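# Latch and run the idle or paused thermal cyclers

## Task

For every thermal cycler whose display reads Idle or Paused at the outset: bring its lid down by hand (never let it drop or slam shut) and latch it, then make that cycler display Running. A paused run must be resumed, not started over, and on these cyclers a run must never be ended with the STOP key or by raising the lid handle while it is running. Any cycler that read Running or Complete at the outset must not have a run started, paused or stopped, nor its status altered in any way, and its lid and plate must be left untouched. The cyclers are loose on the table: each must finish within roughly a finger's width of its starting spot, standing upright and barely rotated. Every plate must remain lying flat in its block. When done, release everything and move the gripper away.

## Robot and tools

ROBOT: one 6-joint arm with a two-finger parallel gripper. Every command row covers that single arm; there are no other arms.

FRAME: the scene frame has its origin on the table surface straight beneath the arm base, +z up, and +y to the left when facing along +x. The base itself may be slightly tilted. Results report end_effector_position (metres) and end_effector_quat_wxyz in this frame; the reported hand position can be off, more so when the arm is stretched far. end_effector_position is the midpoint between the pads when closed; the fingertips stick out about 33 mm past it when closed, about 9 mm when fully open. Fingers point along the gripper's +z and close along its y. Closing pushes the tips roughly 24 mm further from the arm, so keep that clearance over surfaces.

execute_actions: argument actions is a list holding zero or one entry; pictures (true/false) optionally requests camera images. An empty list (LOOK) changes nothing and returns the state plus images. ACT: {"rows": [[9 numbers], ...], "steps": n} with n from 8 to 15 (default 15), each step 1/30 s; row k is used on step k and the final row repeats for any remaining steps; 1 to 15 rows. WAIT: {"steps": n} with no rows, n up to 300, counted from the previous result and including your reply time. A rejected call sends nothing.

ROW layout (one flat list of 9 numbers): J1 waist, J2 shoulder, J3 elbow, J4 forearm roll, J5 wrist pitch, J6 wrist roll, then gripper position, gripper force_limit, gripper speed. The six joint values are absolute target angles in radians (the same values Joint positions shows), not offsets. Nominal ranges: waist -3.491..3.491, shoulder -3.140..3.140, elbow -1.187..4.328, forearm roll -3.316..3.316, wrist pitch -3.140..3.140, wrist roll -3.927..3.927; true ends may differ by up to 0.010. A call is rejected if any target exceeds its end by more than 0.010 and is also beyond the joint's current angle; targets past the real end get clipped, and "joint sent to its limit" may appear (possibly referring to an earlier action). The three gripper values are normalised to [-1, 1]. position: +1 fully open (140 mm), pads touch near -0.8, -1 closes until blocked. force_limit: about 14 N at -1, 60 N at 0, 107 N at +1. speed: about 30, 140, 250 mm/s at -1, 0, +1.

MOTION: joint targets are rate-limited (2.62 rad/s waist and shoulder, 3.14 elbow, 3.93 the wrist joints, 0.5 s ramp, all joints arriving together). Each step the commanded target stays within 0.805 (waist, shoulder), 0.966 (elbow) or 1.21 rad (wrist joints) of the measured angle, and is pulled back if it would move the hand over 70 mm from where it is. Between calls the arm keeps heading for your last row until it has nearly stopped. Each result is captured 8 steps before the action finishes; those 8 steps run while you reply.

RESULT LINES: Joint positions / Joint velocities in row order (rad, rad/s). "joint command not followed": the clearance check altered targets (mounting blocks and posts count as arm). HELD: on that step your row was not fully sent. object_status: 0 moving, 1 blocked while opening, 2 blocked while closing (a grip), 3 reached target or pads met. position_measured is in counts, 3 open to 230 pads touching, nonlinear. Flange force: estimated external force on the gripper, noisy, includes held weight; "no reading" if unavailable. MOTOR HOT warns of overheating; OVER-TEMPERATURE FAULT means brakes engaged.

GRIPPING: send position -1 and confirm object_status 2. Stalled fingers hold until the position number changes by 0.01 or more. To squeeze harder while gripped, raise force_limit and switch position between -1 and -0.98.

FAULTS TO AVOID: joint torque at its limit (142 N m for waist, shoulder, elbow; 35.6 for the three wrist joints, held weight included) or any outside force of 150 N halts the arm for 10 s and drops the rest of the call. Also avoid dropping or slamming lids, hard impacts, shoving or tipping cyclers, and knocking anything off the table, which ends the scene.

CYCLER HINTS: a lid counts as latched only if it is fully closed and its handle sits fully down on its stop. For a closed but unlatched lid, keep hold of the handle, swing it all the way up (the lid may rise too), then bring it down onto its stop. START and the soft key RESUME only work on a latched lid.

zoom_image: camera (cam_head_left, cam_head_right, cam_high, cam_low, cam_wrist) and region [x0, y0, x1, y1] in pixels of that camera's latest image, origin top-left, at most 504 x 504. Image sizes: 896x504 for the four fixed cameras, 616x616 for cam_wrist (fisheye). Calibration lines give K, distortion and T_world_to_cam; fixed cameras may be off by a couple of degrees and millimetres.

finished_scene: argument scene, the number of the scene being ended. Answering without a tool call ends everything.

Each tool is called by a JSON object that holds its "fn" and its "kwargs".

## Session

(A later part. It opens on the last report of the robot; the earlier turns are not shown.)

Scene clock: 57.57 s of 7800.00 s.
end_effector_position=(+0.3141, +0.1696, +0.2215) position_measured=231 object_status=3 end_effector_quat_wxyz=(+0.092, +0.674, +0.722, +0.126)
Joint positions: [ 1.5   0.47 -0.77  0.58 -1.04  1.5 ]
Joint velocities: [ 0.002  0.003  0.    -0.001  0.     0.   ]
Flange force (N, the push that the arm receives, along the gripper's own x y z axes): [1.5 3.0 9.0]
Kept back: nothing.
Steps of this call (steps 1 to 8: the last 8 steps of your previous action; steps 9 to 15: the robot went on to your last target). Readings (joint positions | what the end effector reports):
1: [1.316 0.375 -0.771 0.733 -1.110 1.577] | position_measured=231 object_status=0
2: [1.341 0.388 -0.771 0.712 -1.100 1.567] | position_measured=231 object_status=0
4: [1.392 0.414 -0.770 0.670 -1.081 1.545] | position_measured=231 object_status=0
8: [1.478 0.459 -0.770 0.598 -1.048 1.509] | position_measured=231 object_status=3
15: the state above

{"fn": "execute_actions", "kwargs": {"actions": [{"rows":[[1.234,0.621,-0.846,0.958,-0.905,1.283,-1,-0.7,0]],"steps":15}]}}

{"fn": "execute_actions", "kwargs": {"actions": [{"steps":18}], "pictures": true}}

{"fn": "zoom_image", "kwargs": {"camera": "cam_wrist", "region": [240, 210, 400, 350]}}

Scene clock: 58.20 s of 7800.00 s.
end_effector_position=(+0.3489, +0.1638, +0.1932) position_measured=231 object_status=3 end_effector_quat_wxyz=(+0.111, +0.687, +0.707, +0.126)
Joint positions: [ 1.394  0.53  -0.8    0.731 -0.986  1.414]
Joint velocities: [-0.971  0.554 -0.279  1.36   0.487 -0.784]
Flange force (N, the push that the arm receives, along the gripper's own x y z axes): [3.0 -5.5 -3.7]
Steps of this call (steps 1 to 12: the robot went on to your last target; steps 13 to 19: the first 7 steps of this action). Readings (joint positions | what the end effector reports):
13: [1.500 0.470 -0.770 0.580 -1.040 1.500] | position_measured=231 object_status=3
14: [1.497 0.472 -0.771 0.584 -1.038 1.497] | position_measured=231 object_status=3
16: [1.473 0.485 -0.777 0.619 -1.026 1.478] | position_measured=231 object_status=3
19: the state above

Scene clock: 58.80 s of 7800.00 s.
end_effector_position=(+0.3808, +0.1580, +0.1413) position_measured=231 object_status=3 end_effector_quat_wxyz=(+0.124, +0.696, +0.697, +0.123)
Joint positions: [ 1.234  0.621 -0.846  0.958 -0.905  1.283]
Joint velocities: [ 0.001  0.    -0.    -0.    -0.001  0.001]
Flange force (N, the push that the arm receives, along the gripper's own x y z axes): [-2.6 3.3 8.4]
Kept back: nothing.
Steps of this call (steps 1 to 8: the last 8 steps of your previous action; steps 9 to 18: the robot went on to your last target). Readings (joint positions | what the end effector reports):
1: [1.362 0.549 -0.809 0.777 -0.970 1.387] | position_measured=231 object_status=3
2: [1.331 0.566 -0.818 0.820 -0.954 1.362] | position_measured=231 object_status=3
4: [1.279 0.595 -0.833 0.893 -0.928 1.320] | position_measured=231 object_status=3
8: [1.235 0.620 -0.846 0.956 -0.906 1.284] | position_measured=231 object_status=3
18: the state above
camera_calibration (this result's frames):
cam_wrist: T_world_to_cam=[[0.938734, -0.0258625, 0.34367, -0.400263], [-0.171682, -0.899739, 0.401241, 0.154425], [0.298837, -0.43566, -0.849056, 0.251713], [0, 0, 0, 1]] pos_world=[0.327032, 0.238252, 0.289315]

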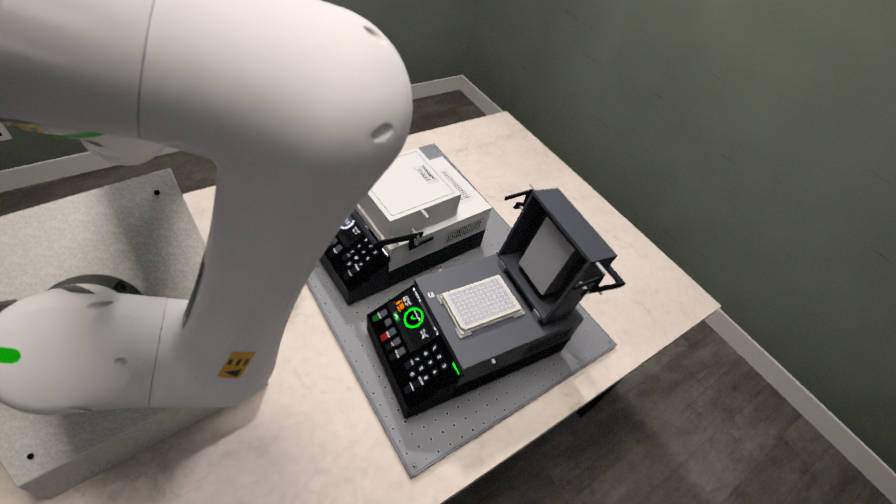

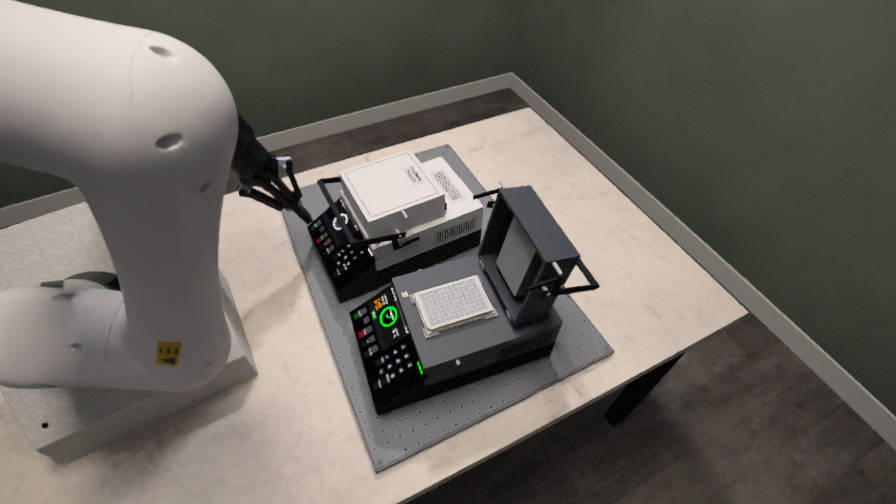

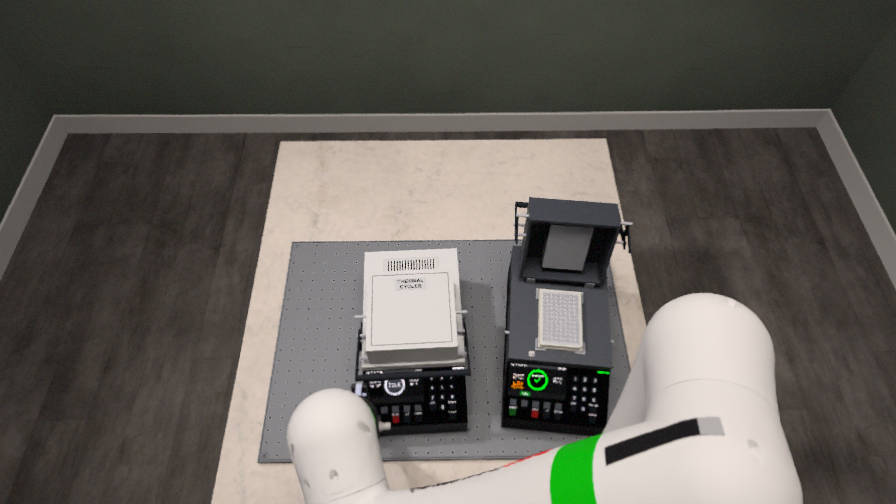

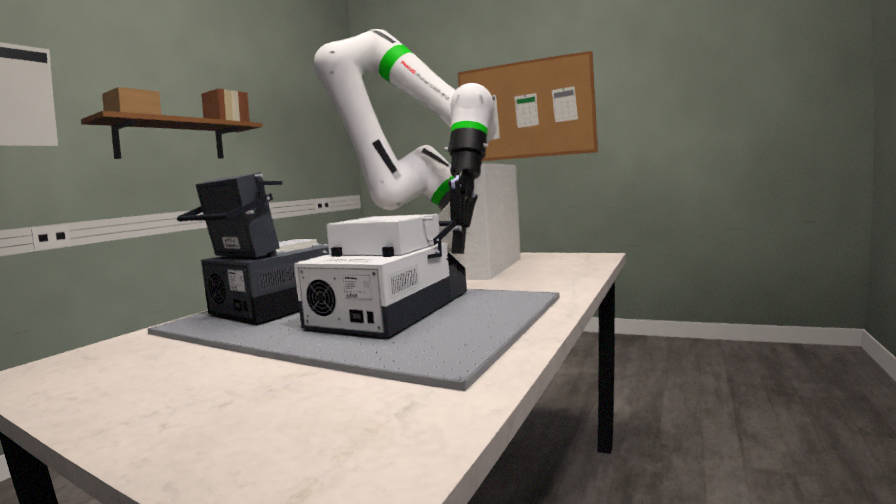

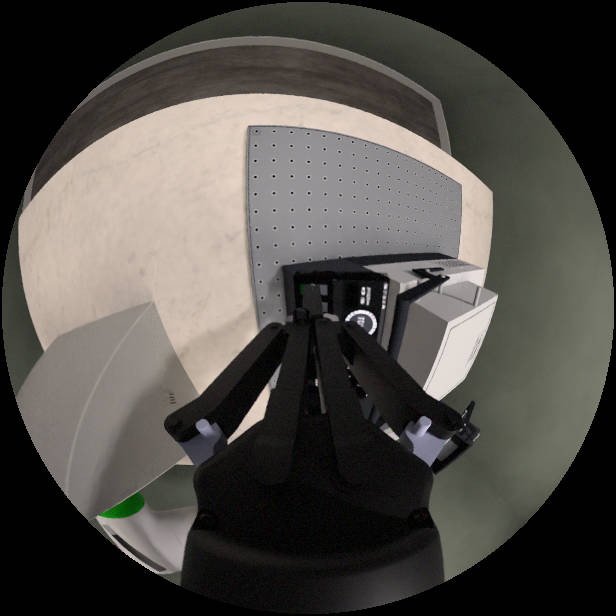

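Region (240, 210, 400, 350) of cam_wrist's 616x616 image, scaled by 3.150, with more detail than that image has; it fills the top 441 rows of this view, and the rest is white.

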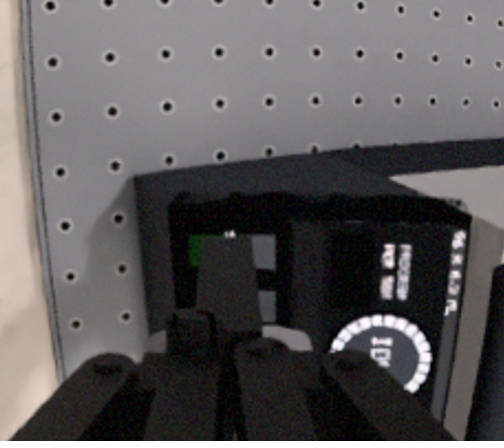

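{"fn": "execute_actions", "kwargs": {"actions": [{"rows":[[1.195,0.64,-0.856,0.976,-0.881,1.275,-1,-0.7,0]],"steps":15}]}}

{"fn": "execute_actions", "kwargs": {"actions": [{"steps":9}], "pictures": true}}

{"fn": "zoom_image", "kwargs": {"camera": "cam_wrist", "region": [240, 210, 400, 350]}}

{"fn": "zoom_image", "kwargs": {"camera": "cam_head_right", "region": [270, 180, 360, 270]}}

Scene clock: 59.43 s of 7800.00 s.
end_effector_position=(+0.3780, +0.1534, +0.1227) position_measured=231 object_status=3 end_effector_quat_wxyz=(+0.115, +0.699, +0.697, +0.111)
Joint positions: [ 1.196  0.64  -0.856  0.976 -0.882  1.275]
Joint velocities: [-0.02   0.009 -0.003  0.013  0.014 -0.003]
Flange force (N, the push that the arm receives, along the gripper's own x y z axes): [-7.9 2.7 12.6]
Steps of this call (steps 1 to 12: the robot went on to your last target; steps 13 to 19: the first 7 steps of this action). Readings (joint positions | what the end effector reports):
13: [1.234 0.621 -0.846 0.958 -0.905 1.283] | position_measured=231 object_status=3
14: [1.230 0.623 -0.847 0.960 -0.903 1.282] | position_measured=231 object_status=3
16: [1.210 0.633 -0.852 0.969 -0.890 1.278] | position_measured=231 object_status=3
19: the state above

Scene clock: 59.73 s of 7800.00 s.
end_effector_position=(+0.3779, +0.1533, +0.1223) position_measured=231 object_status=3 end_effector_quat_wxyz=(+0.115, +0.699, +0.697, +0.111)
Joint positions: [ 1.195  0.64  -0.856  0.976 -0.881  1.275]
Joint velocities: [-0.001 -0.001 -0.     0.    -0.    -0.001]
Flange force (N, the push that the arm receives, along the gripper's own x y z axes): [-2.8 -2.6 7.1]
Kept back: nothing.
Steps of this call (steps 1 to 8: the last 8 steps of your previous action; step 9: the robot went on to your last target). Readings (joint positions | what the end effector reports):
1: [1.195 0.640 -0.856 0.976 -0.881 1.275] | position_measured=231 object_status=3
2: [1.195 0.640 -0.856 0.976 -0.881 1.275] | position_measured=231 object_status=3
4: [1.195 0.640 -0.856 0.976 -0.881 1.275] | position_measured=231 object_status=3
8: [1.195 0.640 -0.856 0.976 -0.881 1.275] | position_measured=231 object_status=3
9: the state above
camera_calibration (this result's frames):
cam_wrist: T_world_to_cam=[[0.948485, -0.0299789, 0.315399, -0.390743], [-0.164243, -0.897822, 0.408582, 0.153387], [0.270924, -0.439336, -0.856495, 0.246404], [0, 0, 0, 1]] pos_world=[0.32905, 0.234254, 0.271612]

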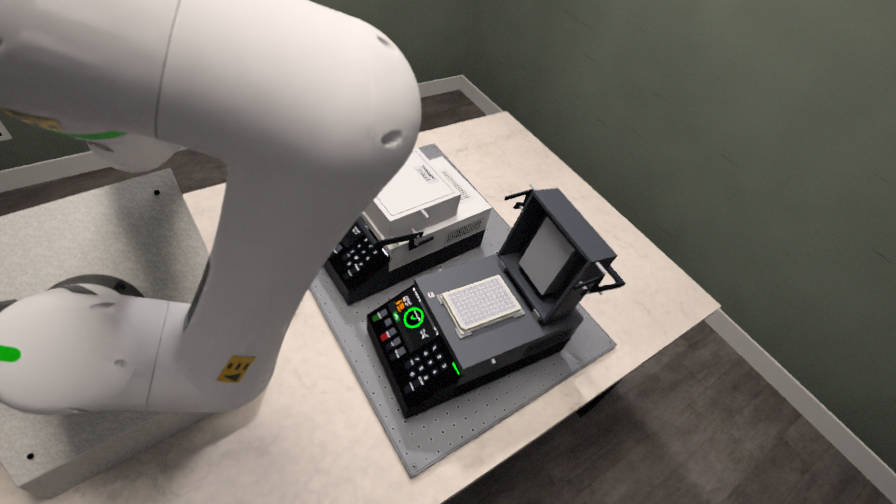

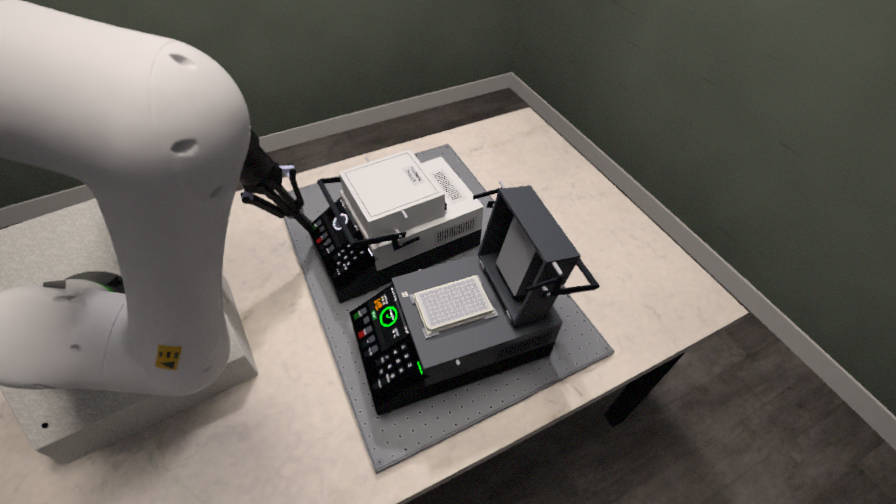

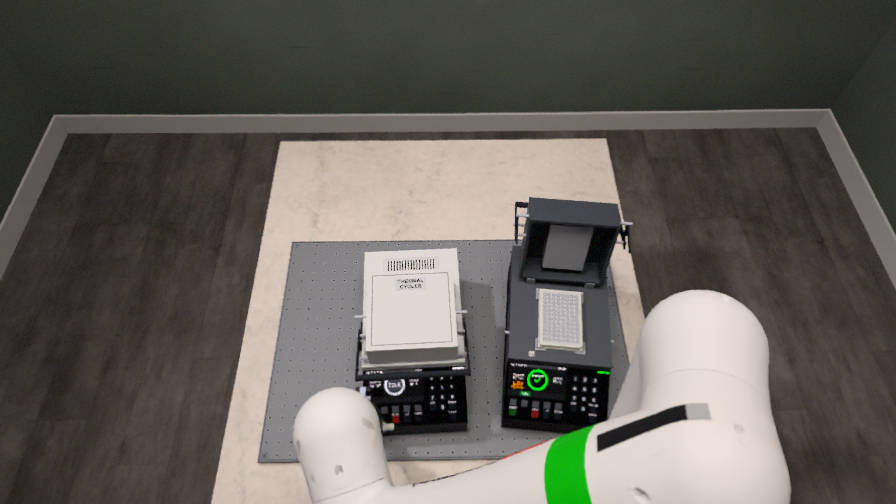

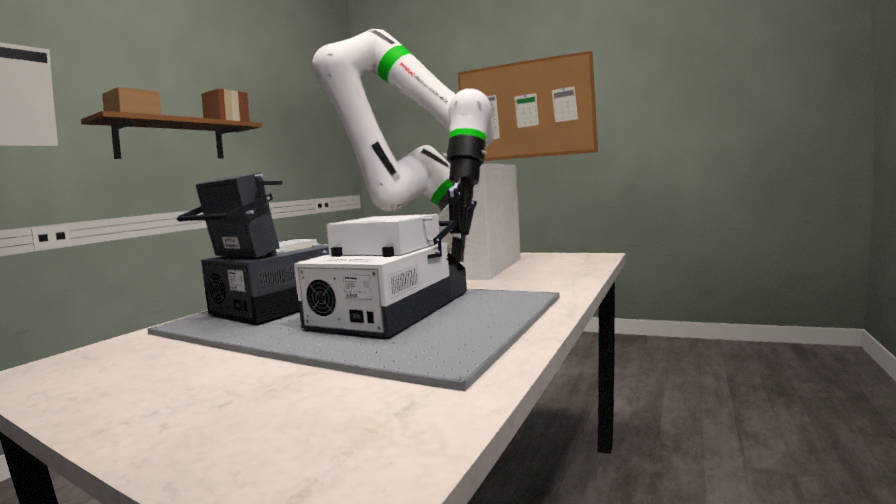

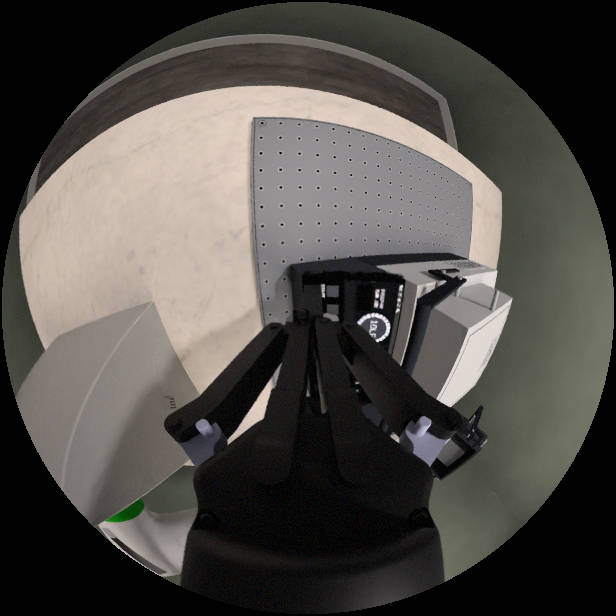

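Region (240, 210, 400, 350) of cam_wrist's 616x616 image, scaled by 3.150, with more detail than that image has; it fills the top 441 rows of this view, and the rest is white.

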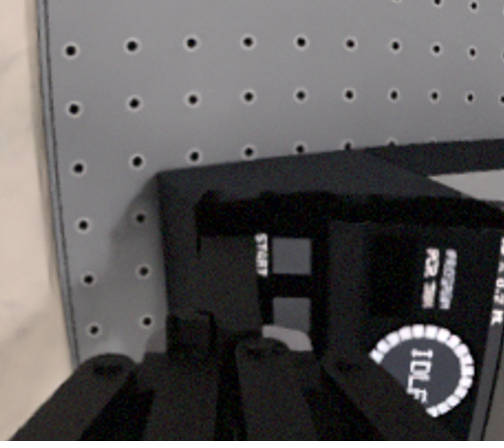

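Region (270, 180, 360, 270) of cam_head_right's 896x504 image, scaled by 5.600, with more detail than that image has.

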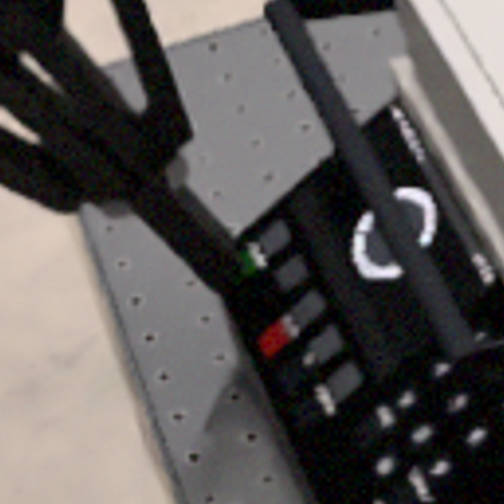

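Aligned; descend in small steps.

{"fn": "execute_actions", "kwargs": {"actions": [{"rows":[[1.169,0.653,-0.862,1.02,-0.868,1.252,-1,-0.7,0]],"steps":15}]}}

{"fn": "execute_actions", "kwargs": {"actions": [{"rows":[[1.159,0.658,-0.8645,1.035,-0.864,1.244,-1,-0.7,0]],"steps":15}]}}

Scene clock: 60.27 s of 7800.00 s.
end_effector_position=(+0.3819, +0.1546, +0.1153) position_measured=231 object_status=3 end_effector_quat_wxyz=(+0.115, +0.699, +0.697, +0.113)
Joint positions: [ 1.17   0.653 -0.862  1.019 -0.868  1.253]
Joint velocities: [-0.011  0.006 -0.002  0.022  0.008 -0.011]
Flange force (N, the push that the arm receives, along the gripper's own x y z axes): [-1.1 -7.1 7.9]
Steps of this call (steps 1 to 9: the robot went on to your last target; steps 10 to 16: the first 7 steps of this action). Readings (joint positions | what the end effector reports):
10: [1.195 0.640 -0.856 0.976 -0.881 1.275] | position_measured=231 object_status=3
11: [1.192 0.642 -0.857 0.982 -0.879 1.272] | position_measured=231 object_status=3
13: [1.177 0.649 -0.860 1.006 -0.872 1.259] | position_measured=231 object_status=3
16: the state above

Scene clock: 60.77 s of 7800.00 s.
end_effector_position=(+0.3830, +0.1546, +0.1122) position_measured=231 object_status=3 end_effector_quat_wxyz=(+0.115, +0.699, +0.697, +0.113)
Joint positions: [ 1.159  0.658 -0.864  1.035 -0.864  1.244]
Joint velocities: [-0.004  0.002 -0.001  0.007  0.003 -0.004]
Flange force (N, the push that the arm receives, along the gripper's own x y z axes): [-6.8 -6.9 -26.7]
Steps of this call (steps 1 to 8: the last 8 steps of your previous action; steps 9 to 15: the first 7 steps of this action). Readings (joint positions | what the end effector reports):
9: [1.169 0.653 -0.862 1.020 -0.868 1.252] | position_measured=231 object_status=3
10: [1.166 0.654 -0.863 1.025 -0.867 1.250] | position_measured=231 object_status=3
12: [1.161 0.657 -0.864 1.032 -0.865 1.245] | position_measured=231 object_status=3
15: the state above

{"fn": "execute_actions", "kwargs": {"actions": [{"rows":[[1.5,0.47,-0.77,0.58,-1.04,1.5,-1,-0.7,0]],"steps":15}]}}

{"fn": "execute_actions", "kwargs": {"actions": [{"steps":20}], "pictures": true}}

Scene clock: 61.27 s of 7800.00 s.
end_effector_position=(+0.3739, +0.1570, +0.1488) position_measured=231 object_status=3 end_effector_quat_wxyz=(+0.118, +0.696, +0.698, +0.119)
Joint positions: [ 1.261  0.602 -0.837  0.899 -0.917  1.32 ]
Joint velocities: [ 0.991 -0.549  0.277 -1.314 -0.511  0.742]
Flange force (N, the push that the arm receives, along the gripper's own x y z axes): [7.9 12.8 27.8]
Steps of this call (steps 1 to 8: the last 8 steps of your previous action; steps 9 to 15: the first 7 steps of this action). Readings (joint positions | what the end effector reports):
9: [1.159 0.658 -0.864 1.035 -0.864 1.244] | position_measured=231 object_status=3
10: [1.162 0.657 -0.864 1.032 -0.864 1.245] | position_measured=231 object_status=3
12: [1.184 0.645 -0.858 1.001 -0.876 1.263] | position_measured=231 object_status=3
15: the state above

Scene clock: 61.93 s of 7800.00 s.
end_effector_position=(+0.3140, +0.1696, +0.2215) position_measured=231 object_status=3 end_effector_quat_wxyz=(+0.092, +0.674, +0.722, +0.125)
Joint positions: [ 1.5   0.47 -0.77  0.58 -1.04  1.5 ]
Joint velocities: [ 0.001 -0.001  0.    -0.001 -0.001 -0.   ]
Flange force (N, the push that the arm receives, along the gripper's own x y z axes): [0.1 4.3 7.8]
Kept back: nothing.
Steps of this call (steps 1 to 8: the last 8 steps of your previous action; steps 9 to 20: the robot went on to your last target). Readings (joint positions | what the end effector reports):
1: [1.295 0.583 -0.827 0.854 -0.934 1.346] | position_measured=231 object_status=3
2: [1.327 0.565 -0.818 0.811 -0.951 1.370] | position_measured=231 object_status=3
4: [1.389 0.531 -0.801 0.728 -0.983 1.417] | position_measured=231 object_status=3
8: [1.481 0.481 -0.775 0.606 -1.030 1.485] | position_measured=231 object_status=3
20: the state above
camera_calibration (this result's frames):
cam_wrist: T_world_to_cam=[[0.952259, 0.0318435, 0.303626, -0.369987], [-0.087998, -0.923704, 0.372863, 0.105314], [0.292333, -0.381781, -0.876803, 0.343863], [0, 0, 0, 1]] pos_world=[0.261069, 0.240341, 0.37457]

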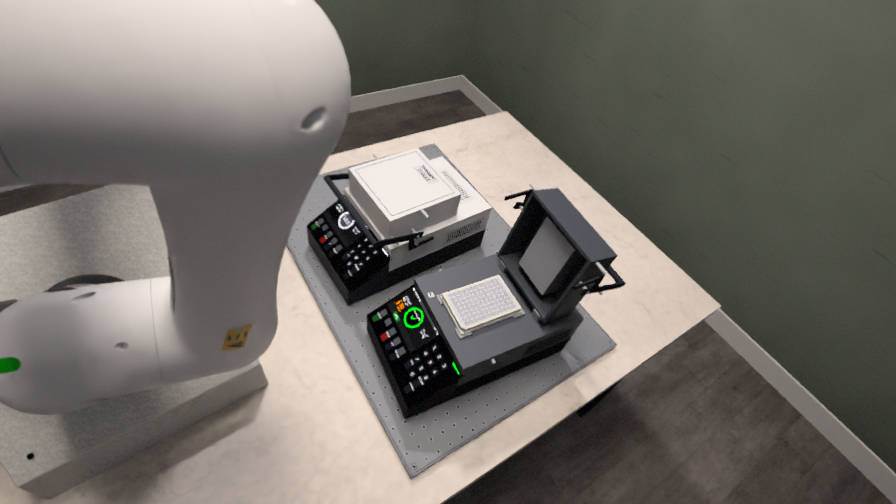

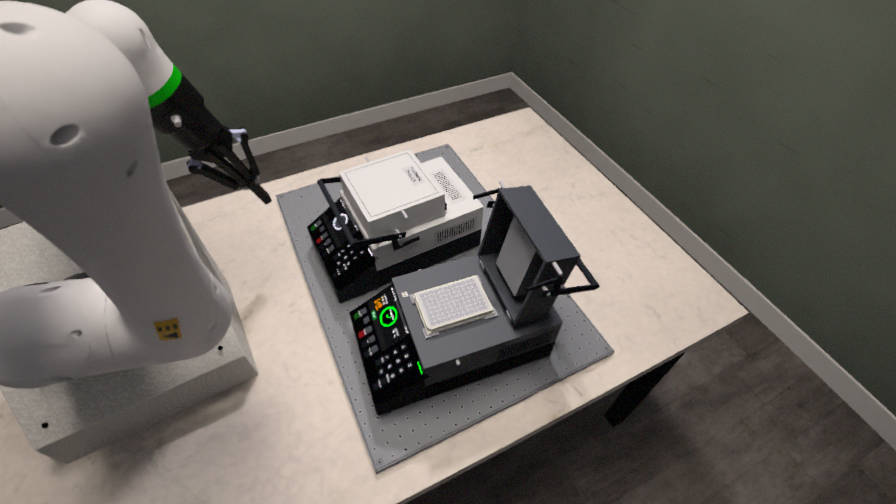

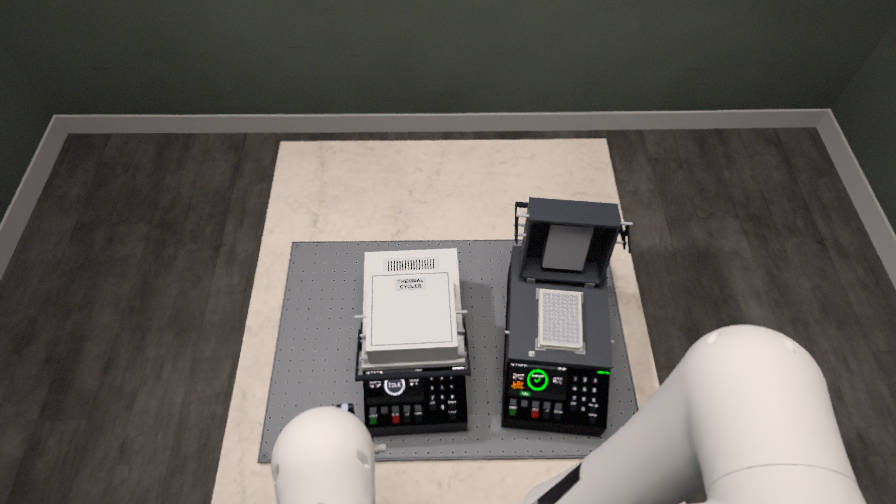

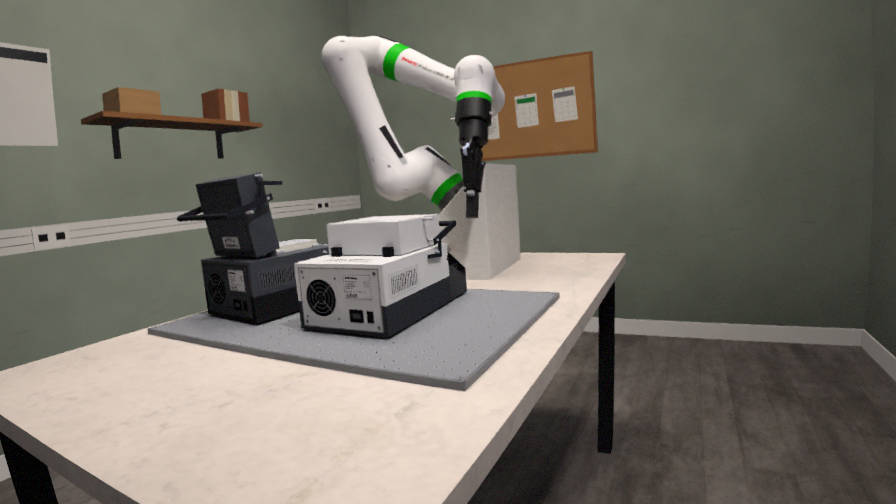

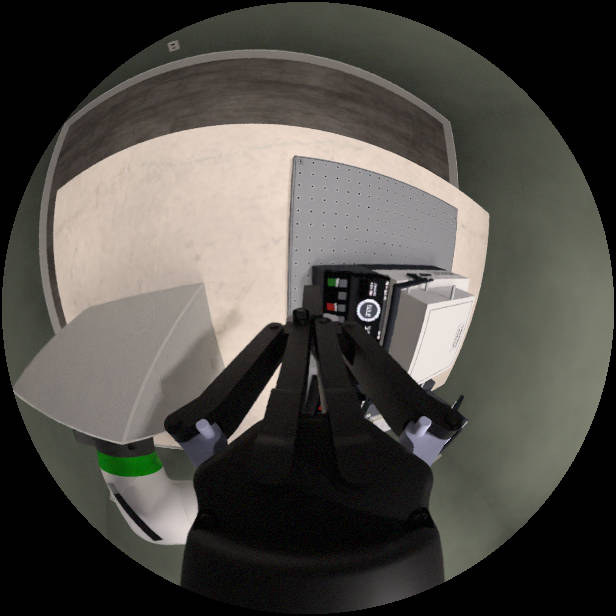

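{"fn": "zoom_image", "kwargs": {"camera": "cam_head_left", "region": [295, 195, 375, 275]}}

{"fn": "execute_actions", "kwargs": {"actions": [{"rows":[[1.182,0.6465,-0.859,0.981,-0.867,1.272,-1,-0.7,0]],"steps":15}]}}

{"fn": "execute_actions", "kwargs": {"actions": [{"steps":18}]}}

{"fn": "execute_actions", "kwargs": {"actions": [{"rows":[[1.169,0.653,-0.862,1.001,-0.861,1.262,-1,-0.7,0]],"steps":15}], "pictures": true}}

{"fn": "zoom_image", "kwargs": {"camera": "cam_wrist", "region": [270, 250, 370, 330]}}

Region (295, 195, 375, 275) of cam_head_left's 896x504 image, scaled by 6.300, with more detail than that image has.

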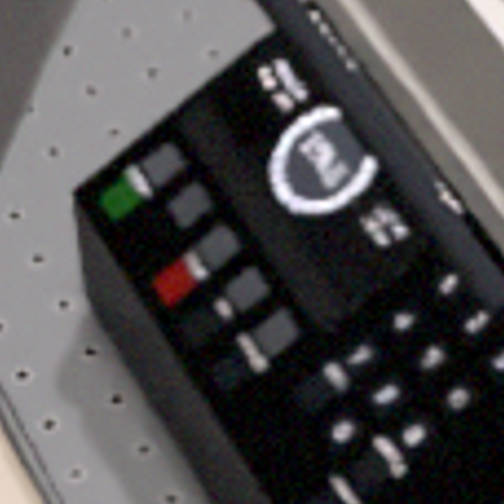

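Scene clock: 62.60 s of 7800.00 s.
end_effector_position=(+0.3450, +0.1634, +0.1906) position_measured=231 object_status=3 end_effector_quat_wxyz=(+0.105, +0.688, +0.708, +0.123)
Joint positions: [ 1.394  0.529 -0.799  0.714 -0.983  1.424]
Joint velocities: [-0.971  0.542 -0.274  1.209  0.525 -0.69 ]
Flange force (N, the push that the arm receives, along the gripper's own x y z axes): [0.1 -5.5 -6.3]
Steps of this call (steps 1 to 13: the robot went on to your last target; steps 14 to 20: the first 7 steps of this action). Readings (joint positions | what the end effector reports):
14: [1.500 0.470 -0.770 0.580 -1.040 1.500] | position_measured=231 object_status=3
15: [1.497 0.471 -0.771 0.584 -1.039 1.498] | position_measured=231 object_status=3
17: [1.473 0.485 -0.777 0.614 -1.026 1.481] | position_measured=231 object_status=3
20: the state above

Scene clock: 63.20 s of 7800.00 s.
end_effector_position=(+0.3760, +0.1538, +0.1156) position_measured=231 object_status=3 end_effector_quat_wxyz=(+0.109, +0.700, +0.697, +0.108)
Joint positions: [ 1.182  0.646 -0.859  0.981 -0.867  1.272]
Joint velocities: [-0.001 -0.001 -0.     0.001 -0.001  0.   ]
Flange force (N, the push that the arm receives, along the gripper's own x y z axes): [-4.9 0.3 8.7]
Kept back: nothing.
Steps of this call (steps 1 to 8: the last 8 steps of your previous action; steps 9 to 18: the robot went on to your last target). Readings (joint positions | what the end effector reports):
1: [1.362 0.547 -0.809 0.754 -0.965 1.401] | position_measured=231 object_status=3
2: [1.330 0.564 -0.817 0.794 -0.948 1.378] | position_measured=231 object_status=3
4: [1.269 0.598 -0.835 0.871 -0.914 1.334] | position_measured=231 object_status=3
8: [1.192 0.641 -0.856 0.969 -0.872 1.279] | position_measured=231 object_status=3
18: the state above

Scene clock: 63.43 s of 7800.00 s.
end_effector_position=(+0.3776, +0.1539, +0.1118) position_measured=231 object_status=3 end_effector_quat_wxyz=(+0.109, +0.700, +0.697, +0.109)
Joint positions: [ 1.169  0.653 -0.862  1.001 -0.861  1.262]
Joint velocities: [-0.005  0.002 -0.001  0.009  0.    -0.003]
Flange force (N, the push that the arm receives, along the gripper's own x y z axes): [-8.8 -4.3 8.8]
Steps of this call (steps 1 to 7: the first 7 steps of this action). Readings (joint positions | what the end effector reports):
1: [1.182 0.647 -0.859 0.981 -0.867 1.272] | position_measured=231 object_status=3
2: [1.179 0.648 -0.860 0.986 -0.865 1.269] | position_measured=231 object_status=3
4: [1.171 0.652 -0.861 0.997 -0.862 1.264] | position_measured=231 object_status=3
7: the state above
camera_calibration (this result's frames):
cam_wrist: T_world_to_cam=[[0.952267, -0.0322056, 0.303563, -0.386865], [-0.159834, -0.89982, 0.405929, 0.157066], [0.260079, -0.435072, -0.862016, 0.241889], [0, 0, 0, 1]] pos_world=[0.330593, 0.234111, 0.262193]

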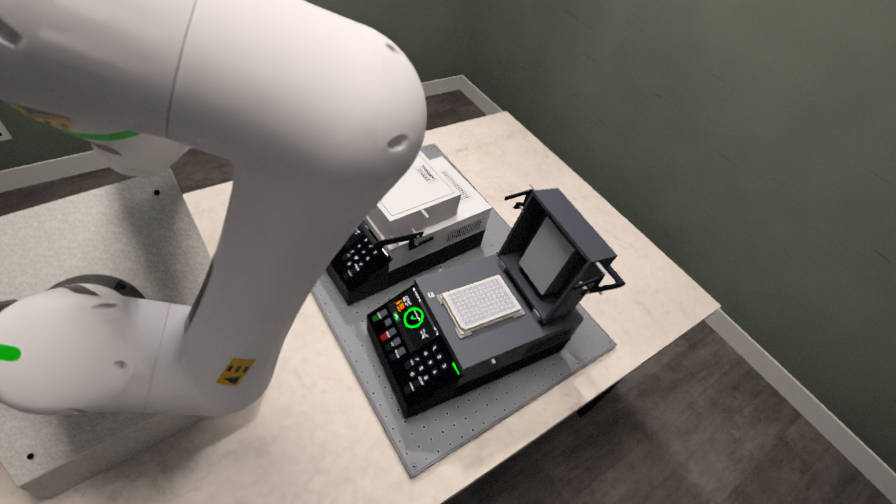

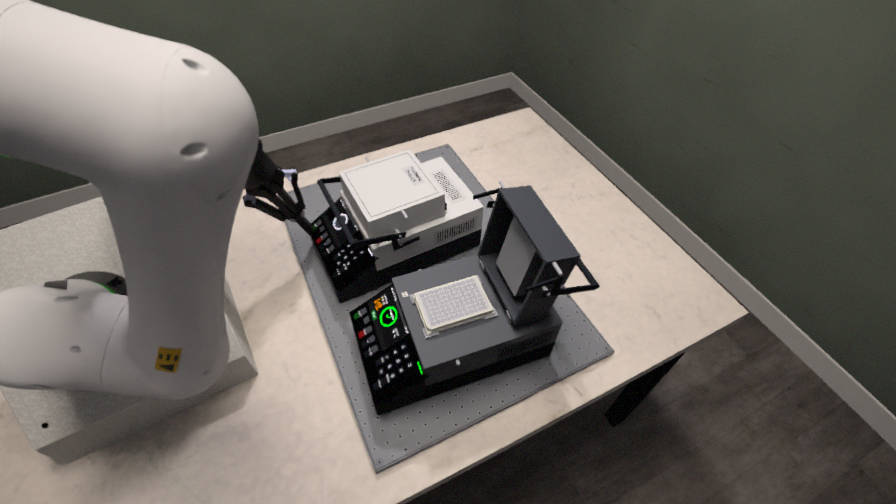

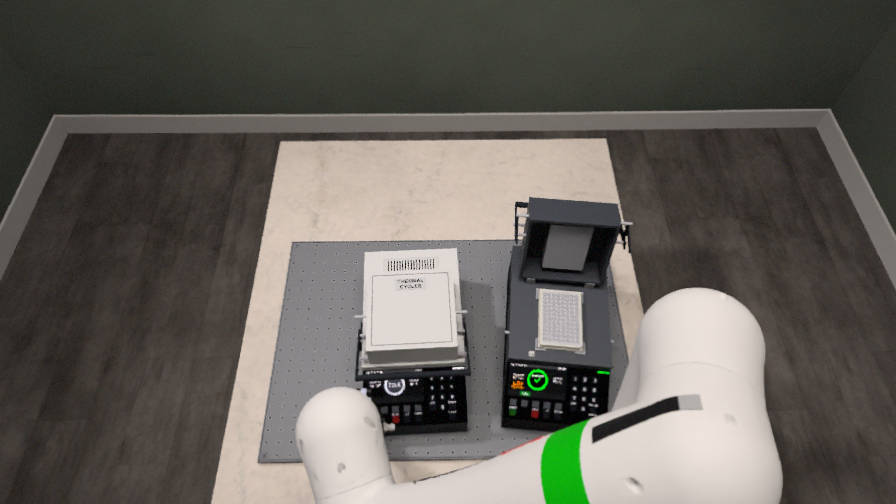

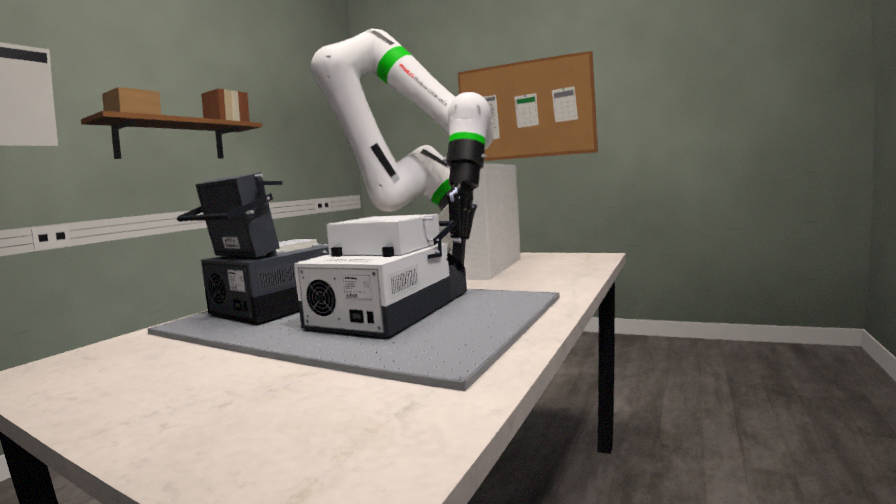

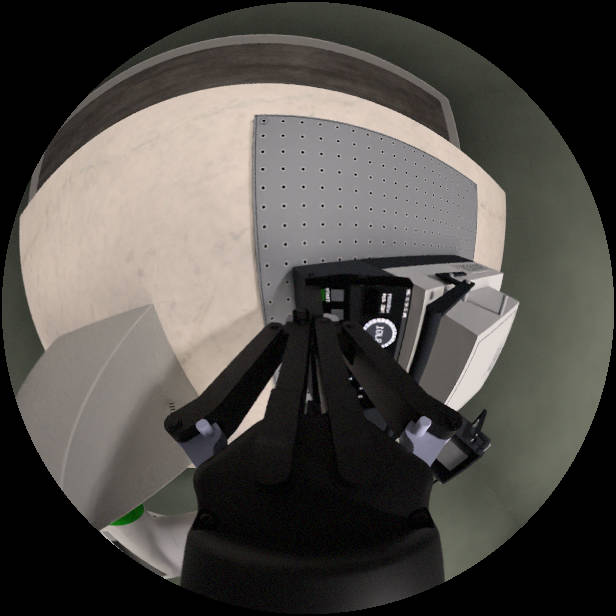

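Region (270, 250, 370, 330) of cam_wrist's 616x616 image, scaled by 5.040, with more detail than that image has; it fills the top 403 rows of this view, and the rest is white.

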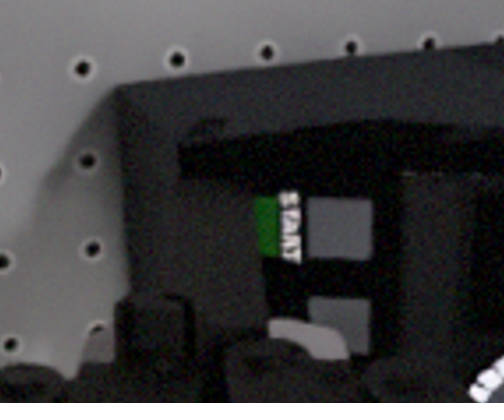

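{"fn": "execute_actions", "kwargs": {"actions": [{"rows":[[1.159,0.658,-0.8645,1.016,-0.857,1.254,-1,-0.7,0]],"steps":15}], "pictures": true}}

Scene clock: 63.93 s of 7800.00 s.
end_effector_position=(+0.3788, +0.1539, +0.1089) position_measured=231 object_status=3 end_effector_quat_wxyz=(+0.109, +0.700, +0.697, +0.109)
Joint positions: [ 1.159  0.658 -0.864  1.016 -0.857  1.254]
Joint velocities: [-0.005  0.002 -0.001  0.008  0.002 -0.003]
Flange force (N, the push that the arm receives, along the gripper's own x y z axes): [-9.9 -13.6 -56.9]
Steps of this call (steps 1 to 8: the last 8 steps of your previous action; steps 9 to 15: the first 7 steps of this action). Readings (joint positions | what the end effector reports):
9: [1.169 0.653 -0.862 1.001 -0.861 1.262] | position_measured=231 object_status=3
10: [1.166 0.654 -0.863 1.006 -0.860 1.260] | position_measured=231 object_status=3
12: [1.161 0.657 -0.864 1.014 -0.858 1.255] | position_measured=231 object_status=3
15: the state above
camera_calibration (this result's frames):
cam_wrist: T_world_to_cam=[[0.952158, -0.0324077, 0.303884, -0.387056], [-0.160171, -0.89977, 0.405906, 0.158514], [0.260271, -0.43516, -0.861914, 0.238963], [0, 0, 0, 1]] pos_world=[0.331733, 0.23407, 0.259243]

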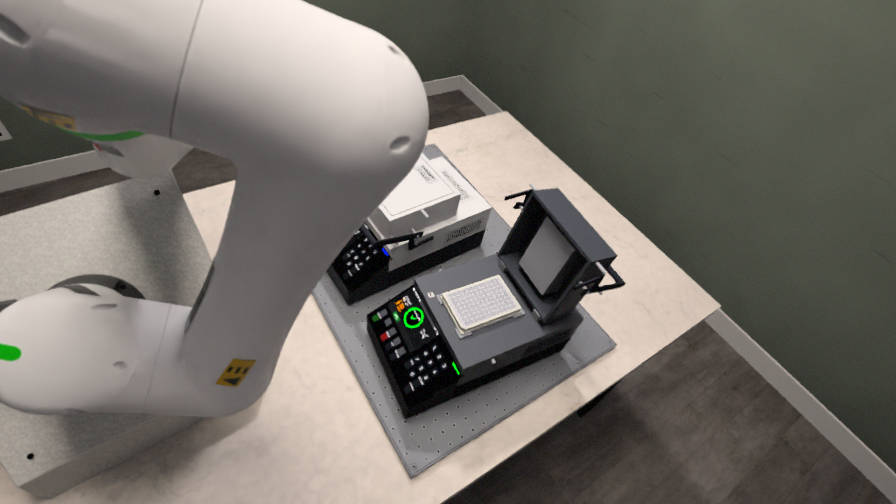

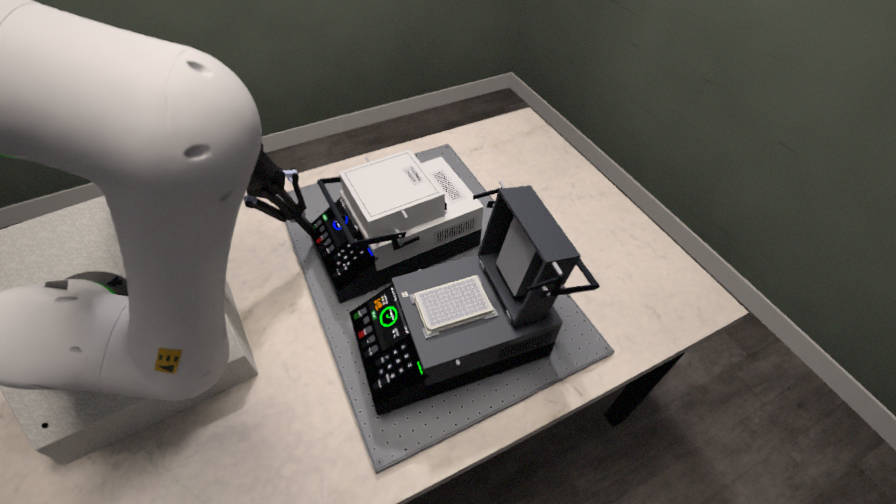

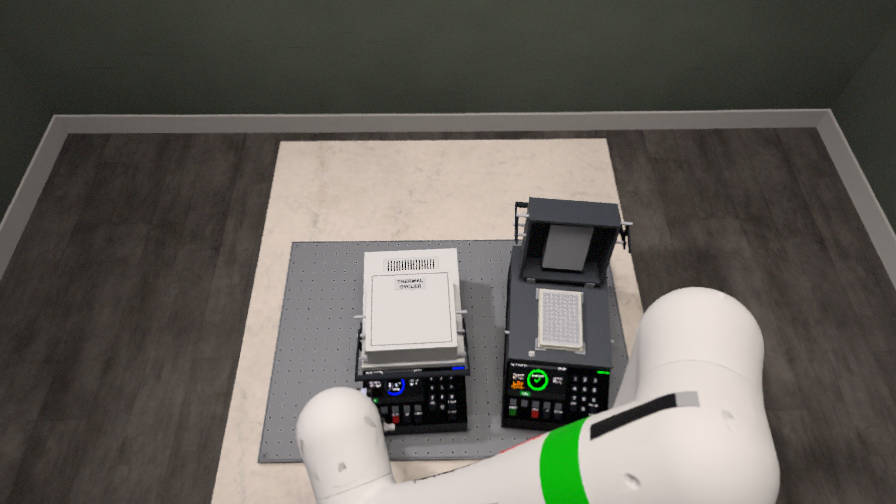

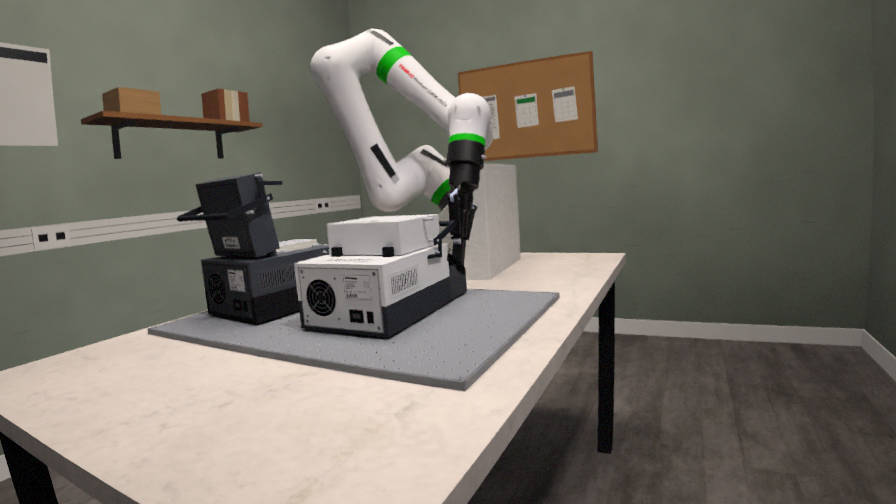

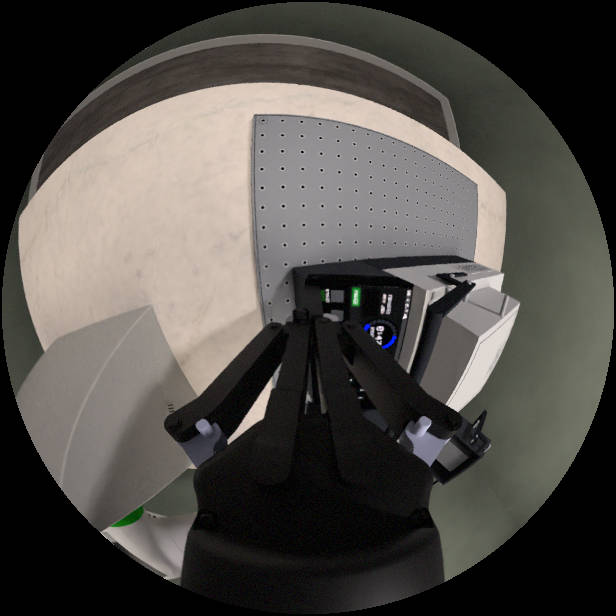

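{"fn": "execute_actions", "kwargs": {"actions": [{"rows":[[1.55,0.43,-0.74,0.5,-1.08,1.5,-1,-0.7,0]],"steps":15}]}}

{"fn": "execute_actions", "kwargs": {"actions": [{"steps":22}]}}

Scene clock: 64.43 s of 7800.00 s.
end_effector_position=(+0.3719, +0.1568, +0.1483) position_measured=231 object_status=3 end_effector_quat_wxyz=(+0.111, +0.703, +0.693, +0.117)
Joint positions: [ 1.261  0.599 -0.832  0.882 -0.915  1.318]
Joint velocities: [ 0.968 -0.569  0.311 -1.262 -0.548  0.606]
Flange force (N, the push that the arm receives, along the gripper's own x y z axes): [3.7 12.1 29.2]
Steps of this call (steps 1 to 8: the last 8 steps of your previous action; steps 9 to 15: the first 7 steps of this action). Readings (joint positions | what the end effector reports):
9: [1.159 0.658 -0.864 1.016 -0.857 1.254] | position_measured=231 object_status=3
10: [1.162 0.657 -0.864 1.013 -0.857 1.255] | position_measured=231 object_status=3
12: [1.184 0.644 -0.857 0.982 -0.871 1.269] | position_measured=231 object_status=3
15: the state above

Scene clock: 65.17 s of 7800.00 s.
end_effector_position=(+0.2951, +0.1741, +0.2422) position_measured=231 object_status=3 end_effector_quat_wxyz=(+0.072, +0.686, +0.713, +0.129)
Joint positions: [ 1.55  0.43 -0.74  0.5  -1.08  1.5 ]
Joint velocities: [ 0.     0.001  0.     0.001  0.    -0.   ]
Flange force (N, the push that the arm receives, along the gripper's own x y z axes): [-1.4 3.7 9.2]
Kept back: nothing.
Steps of this call (steps 1 to 8: the last 8 steps of your previous action; steps 9 to 22: the robot went on to your last target). Readings (joint positions | what the end effector reports):
1: [1.293 0.580 -0.822 0.839 -0.933 1.338] | position_measured=231 object_status=3
2: [1.324 0.562 -0.812 0.798 -0.951 1.358] | position_measured=231 object_status=3
4: [1.384 0.527 -0.793 0.719 -0.985 1.396] | position_measured=231 object_status=3
8: [1.494 0.463 -0.758 0.574 -1.048 1.465] | position_measured=231 object_status=3
22: the state above

{"fn": "finished_scene", "kwargs": {"scene": 1}}

The scene is finished: the task was done.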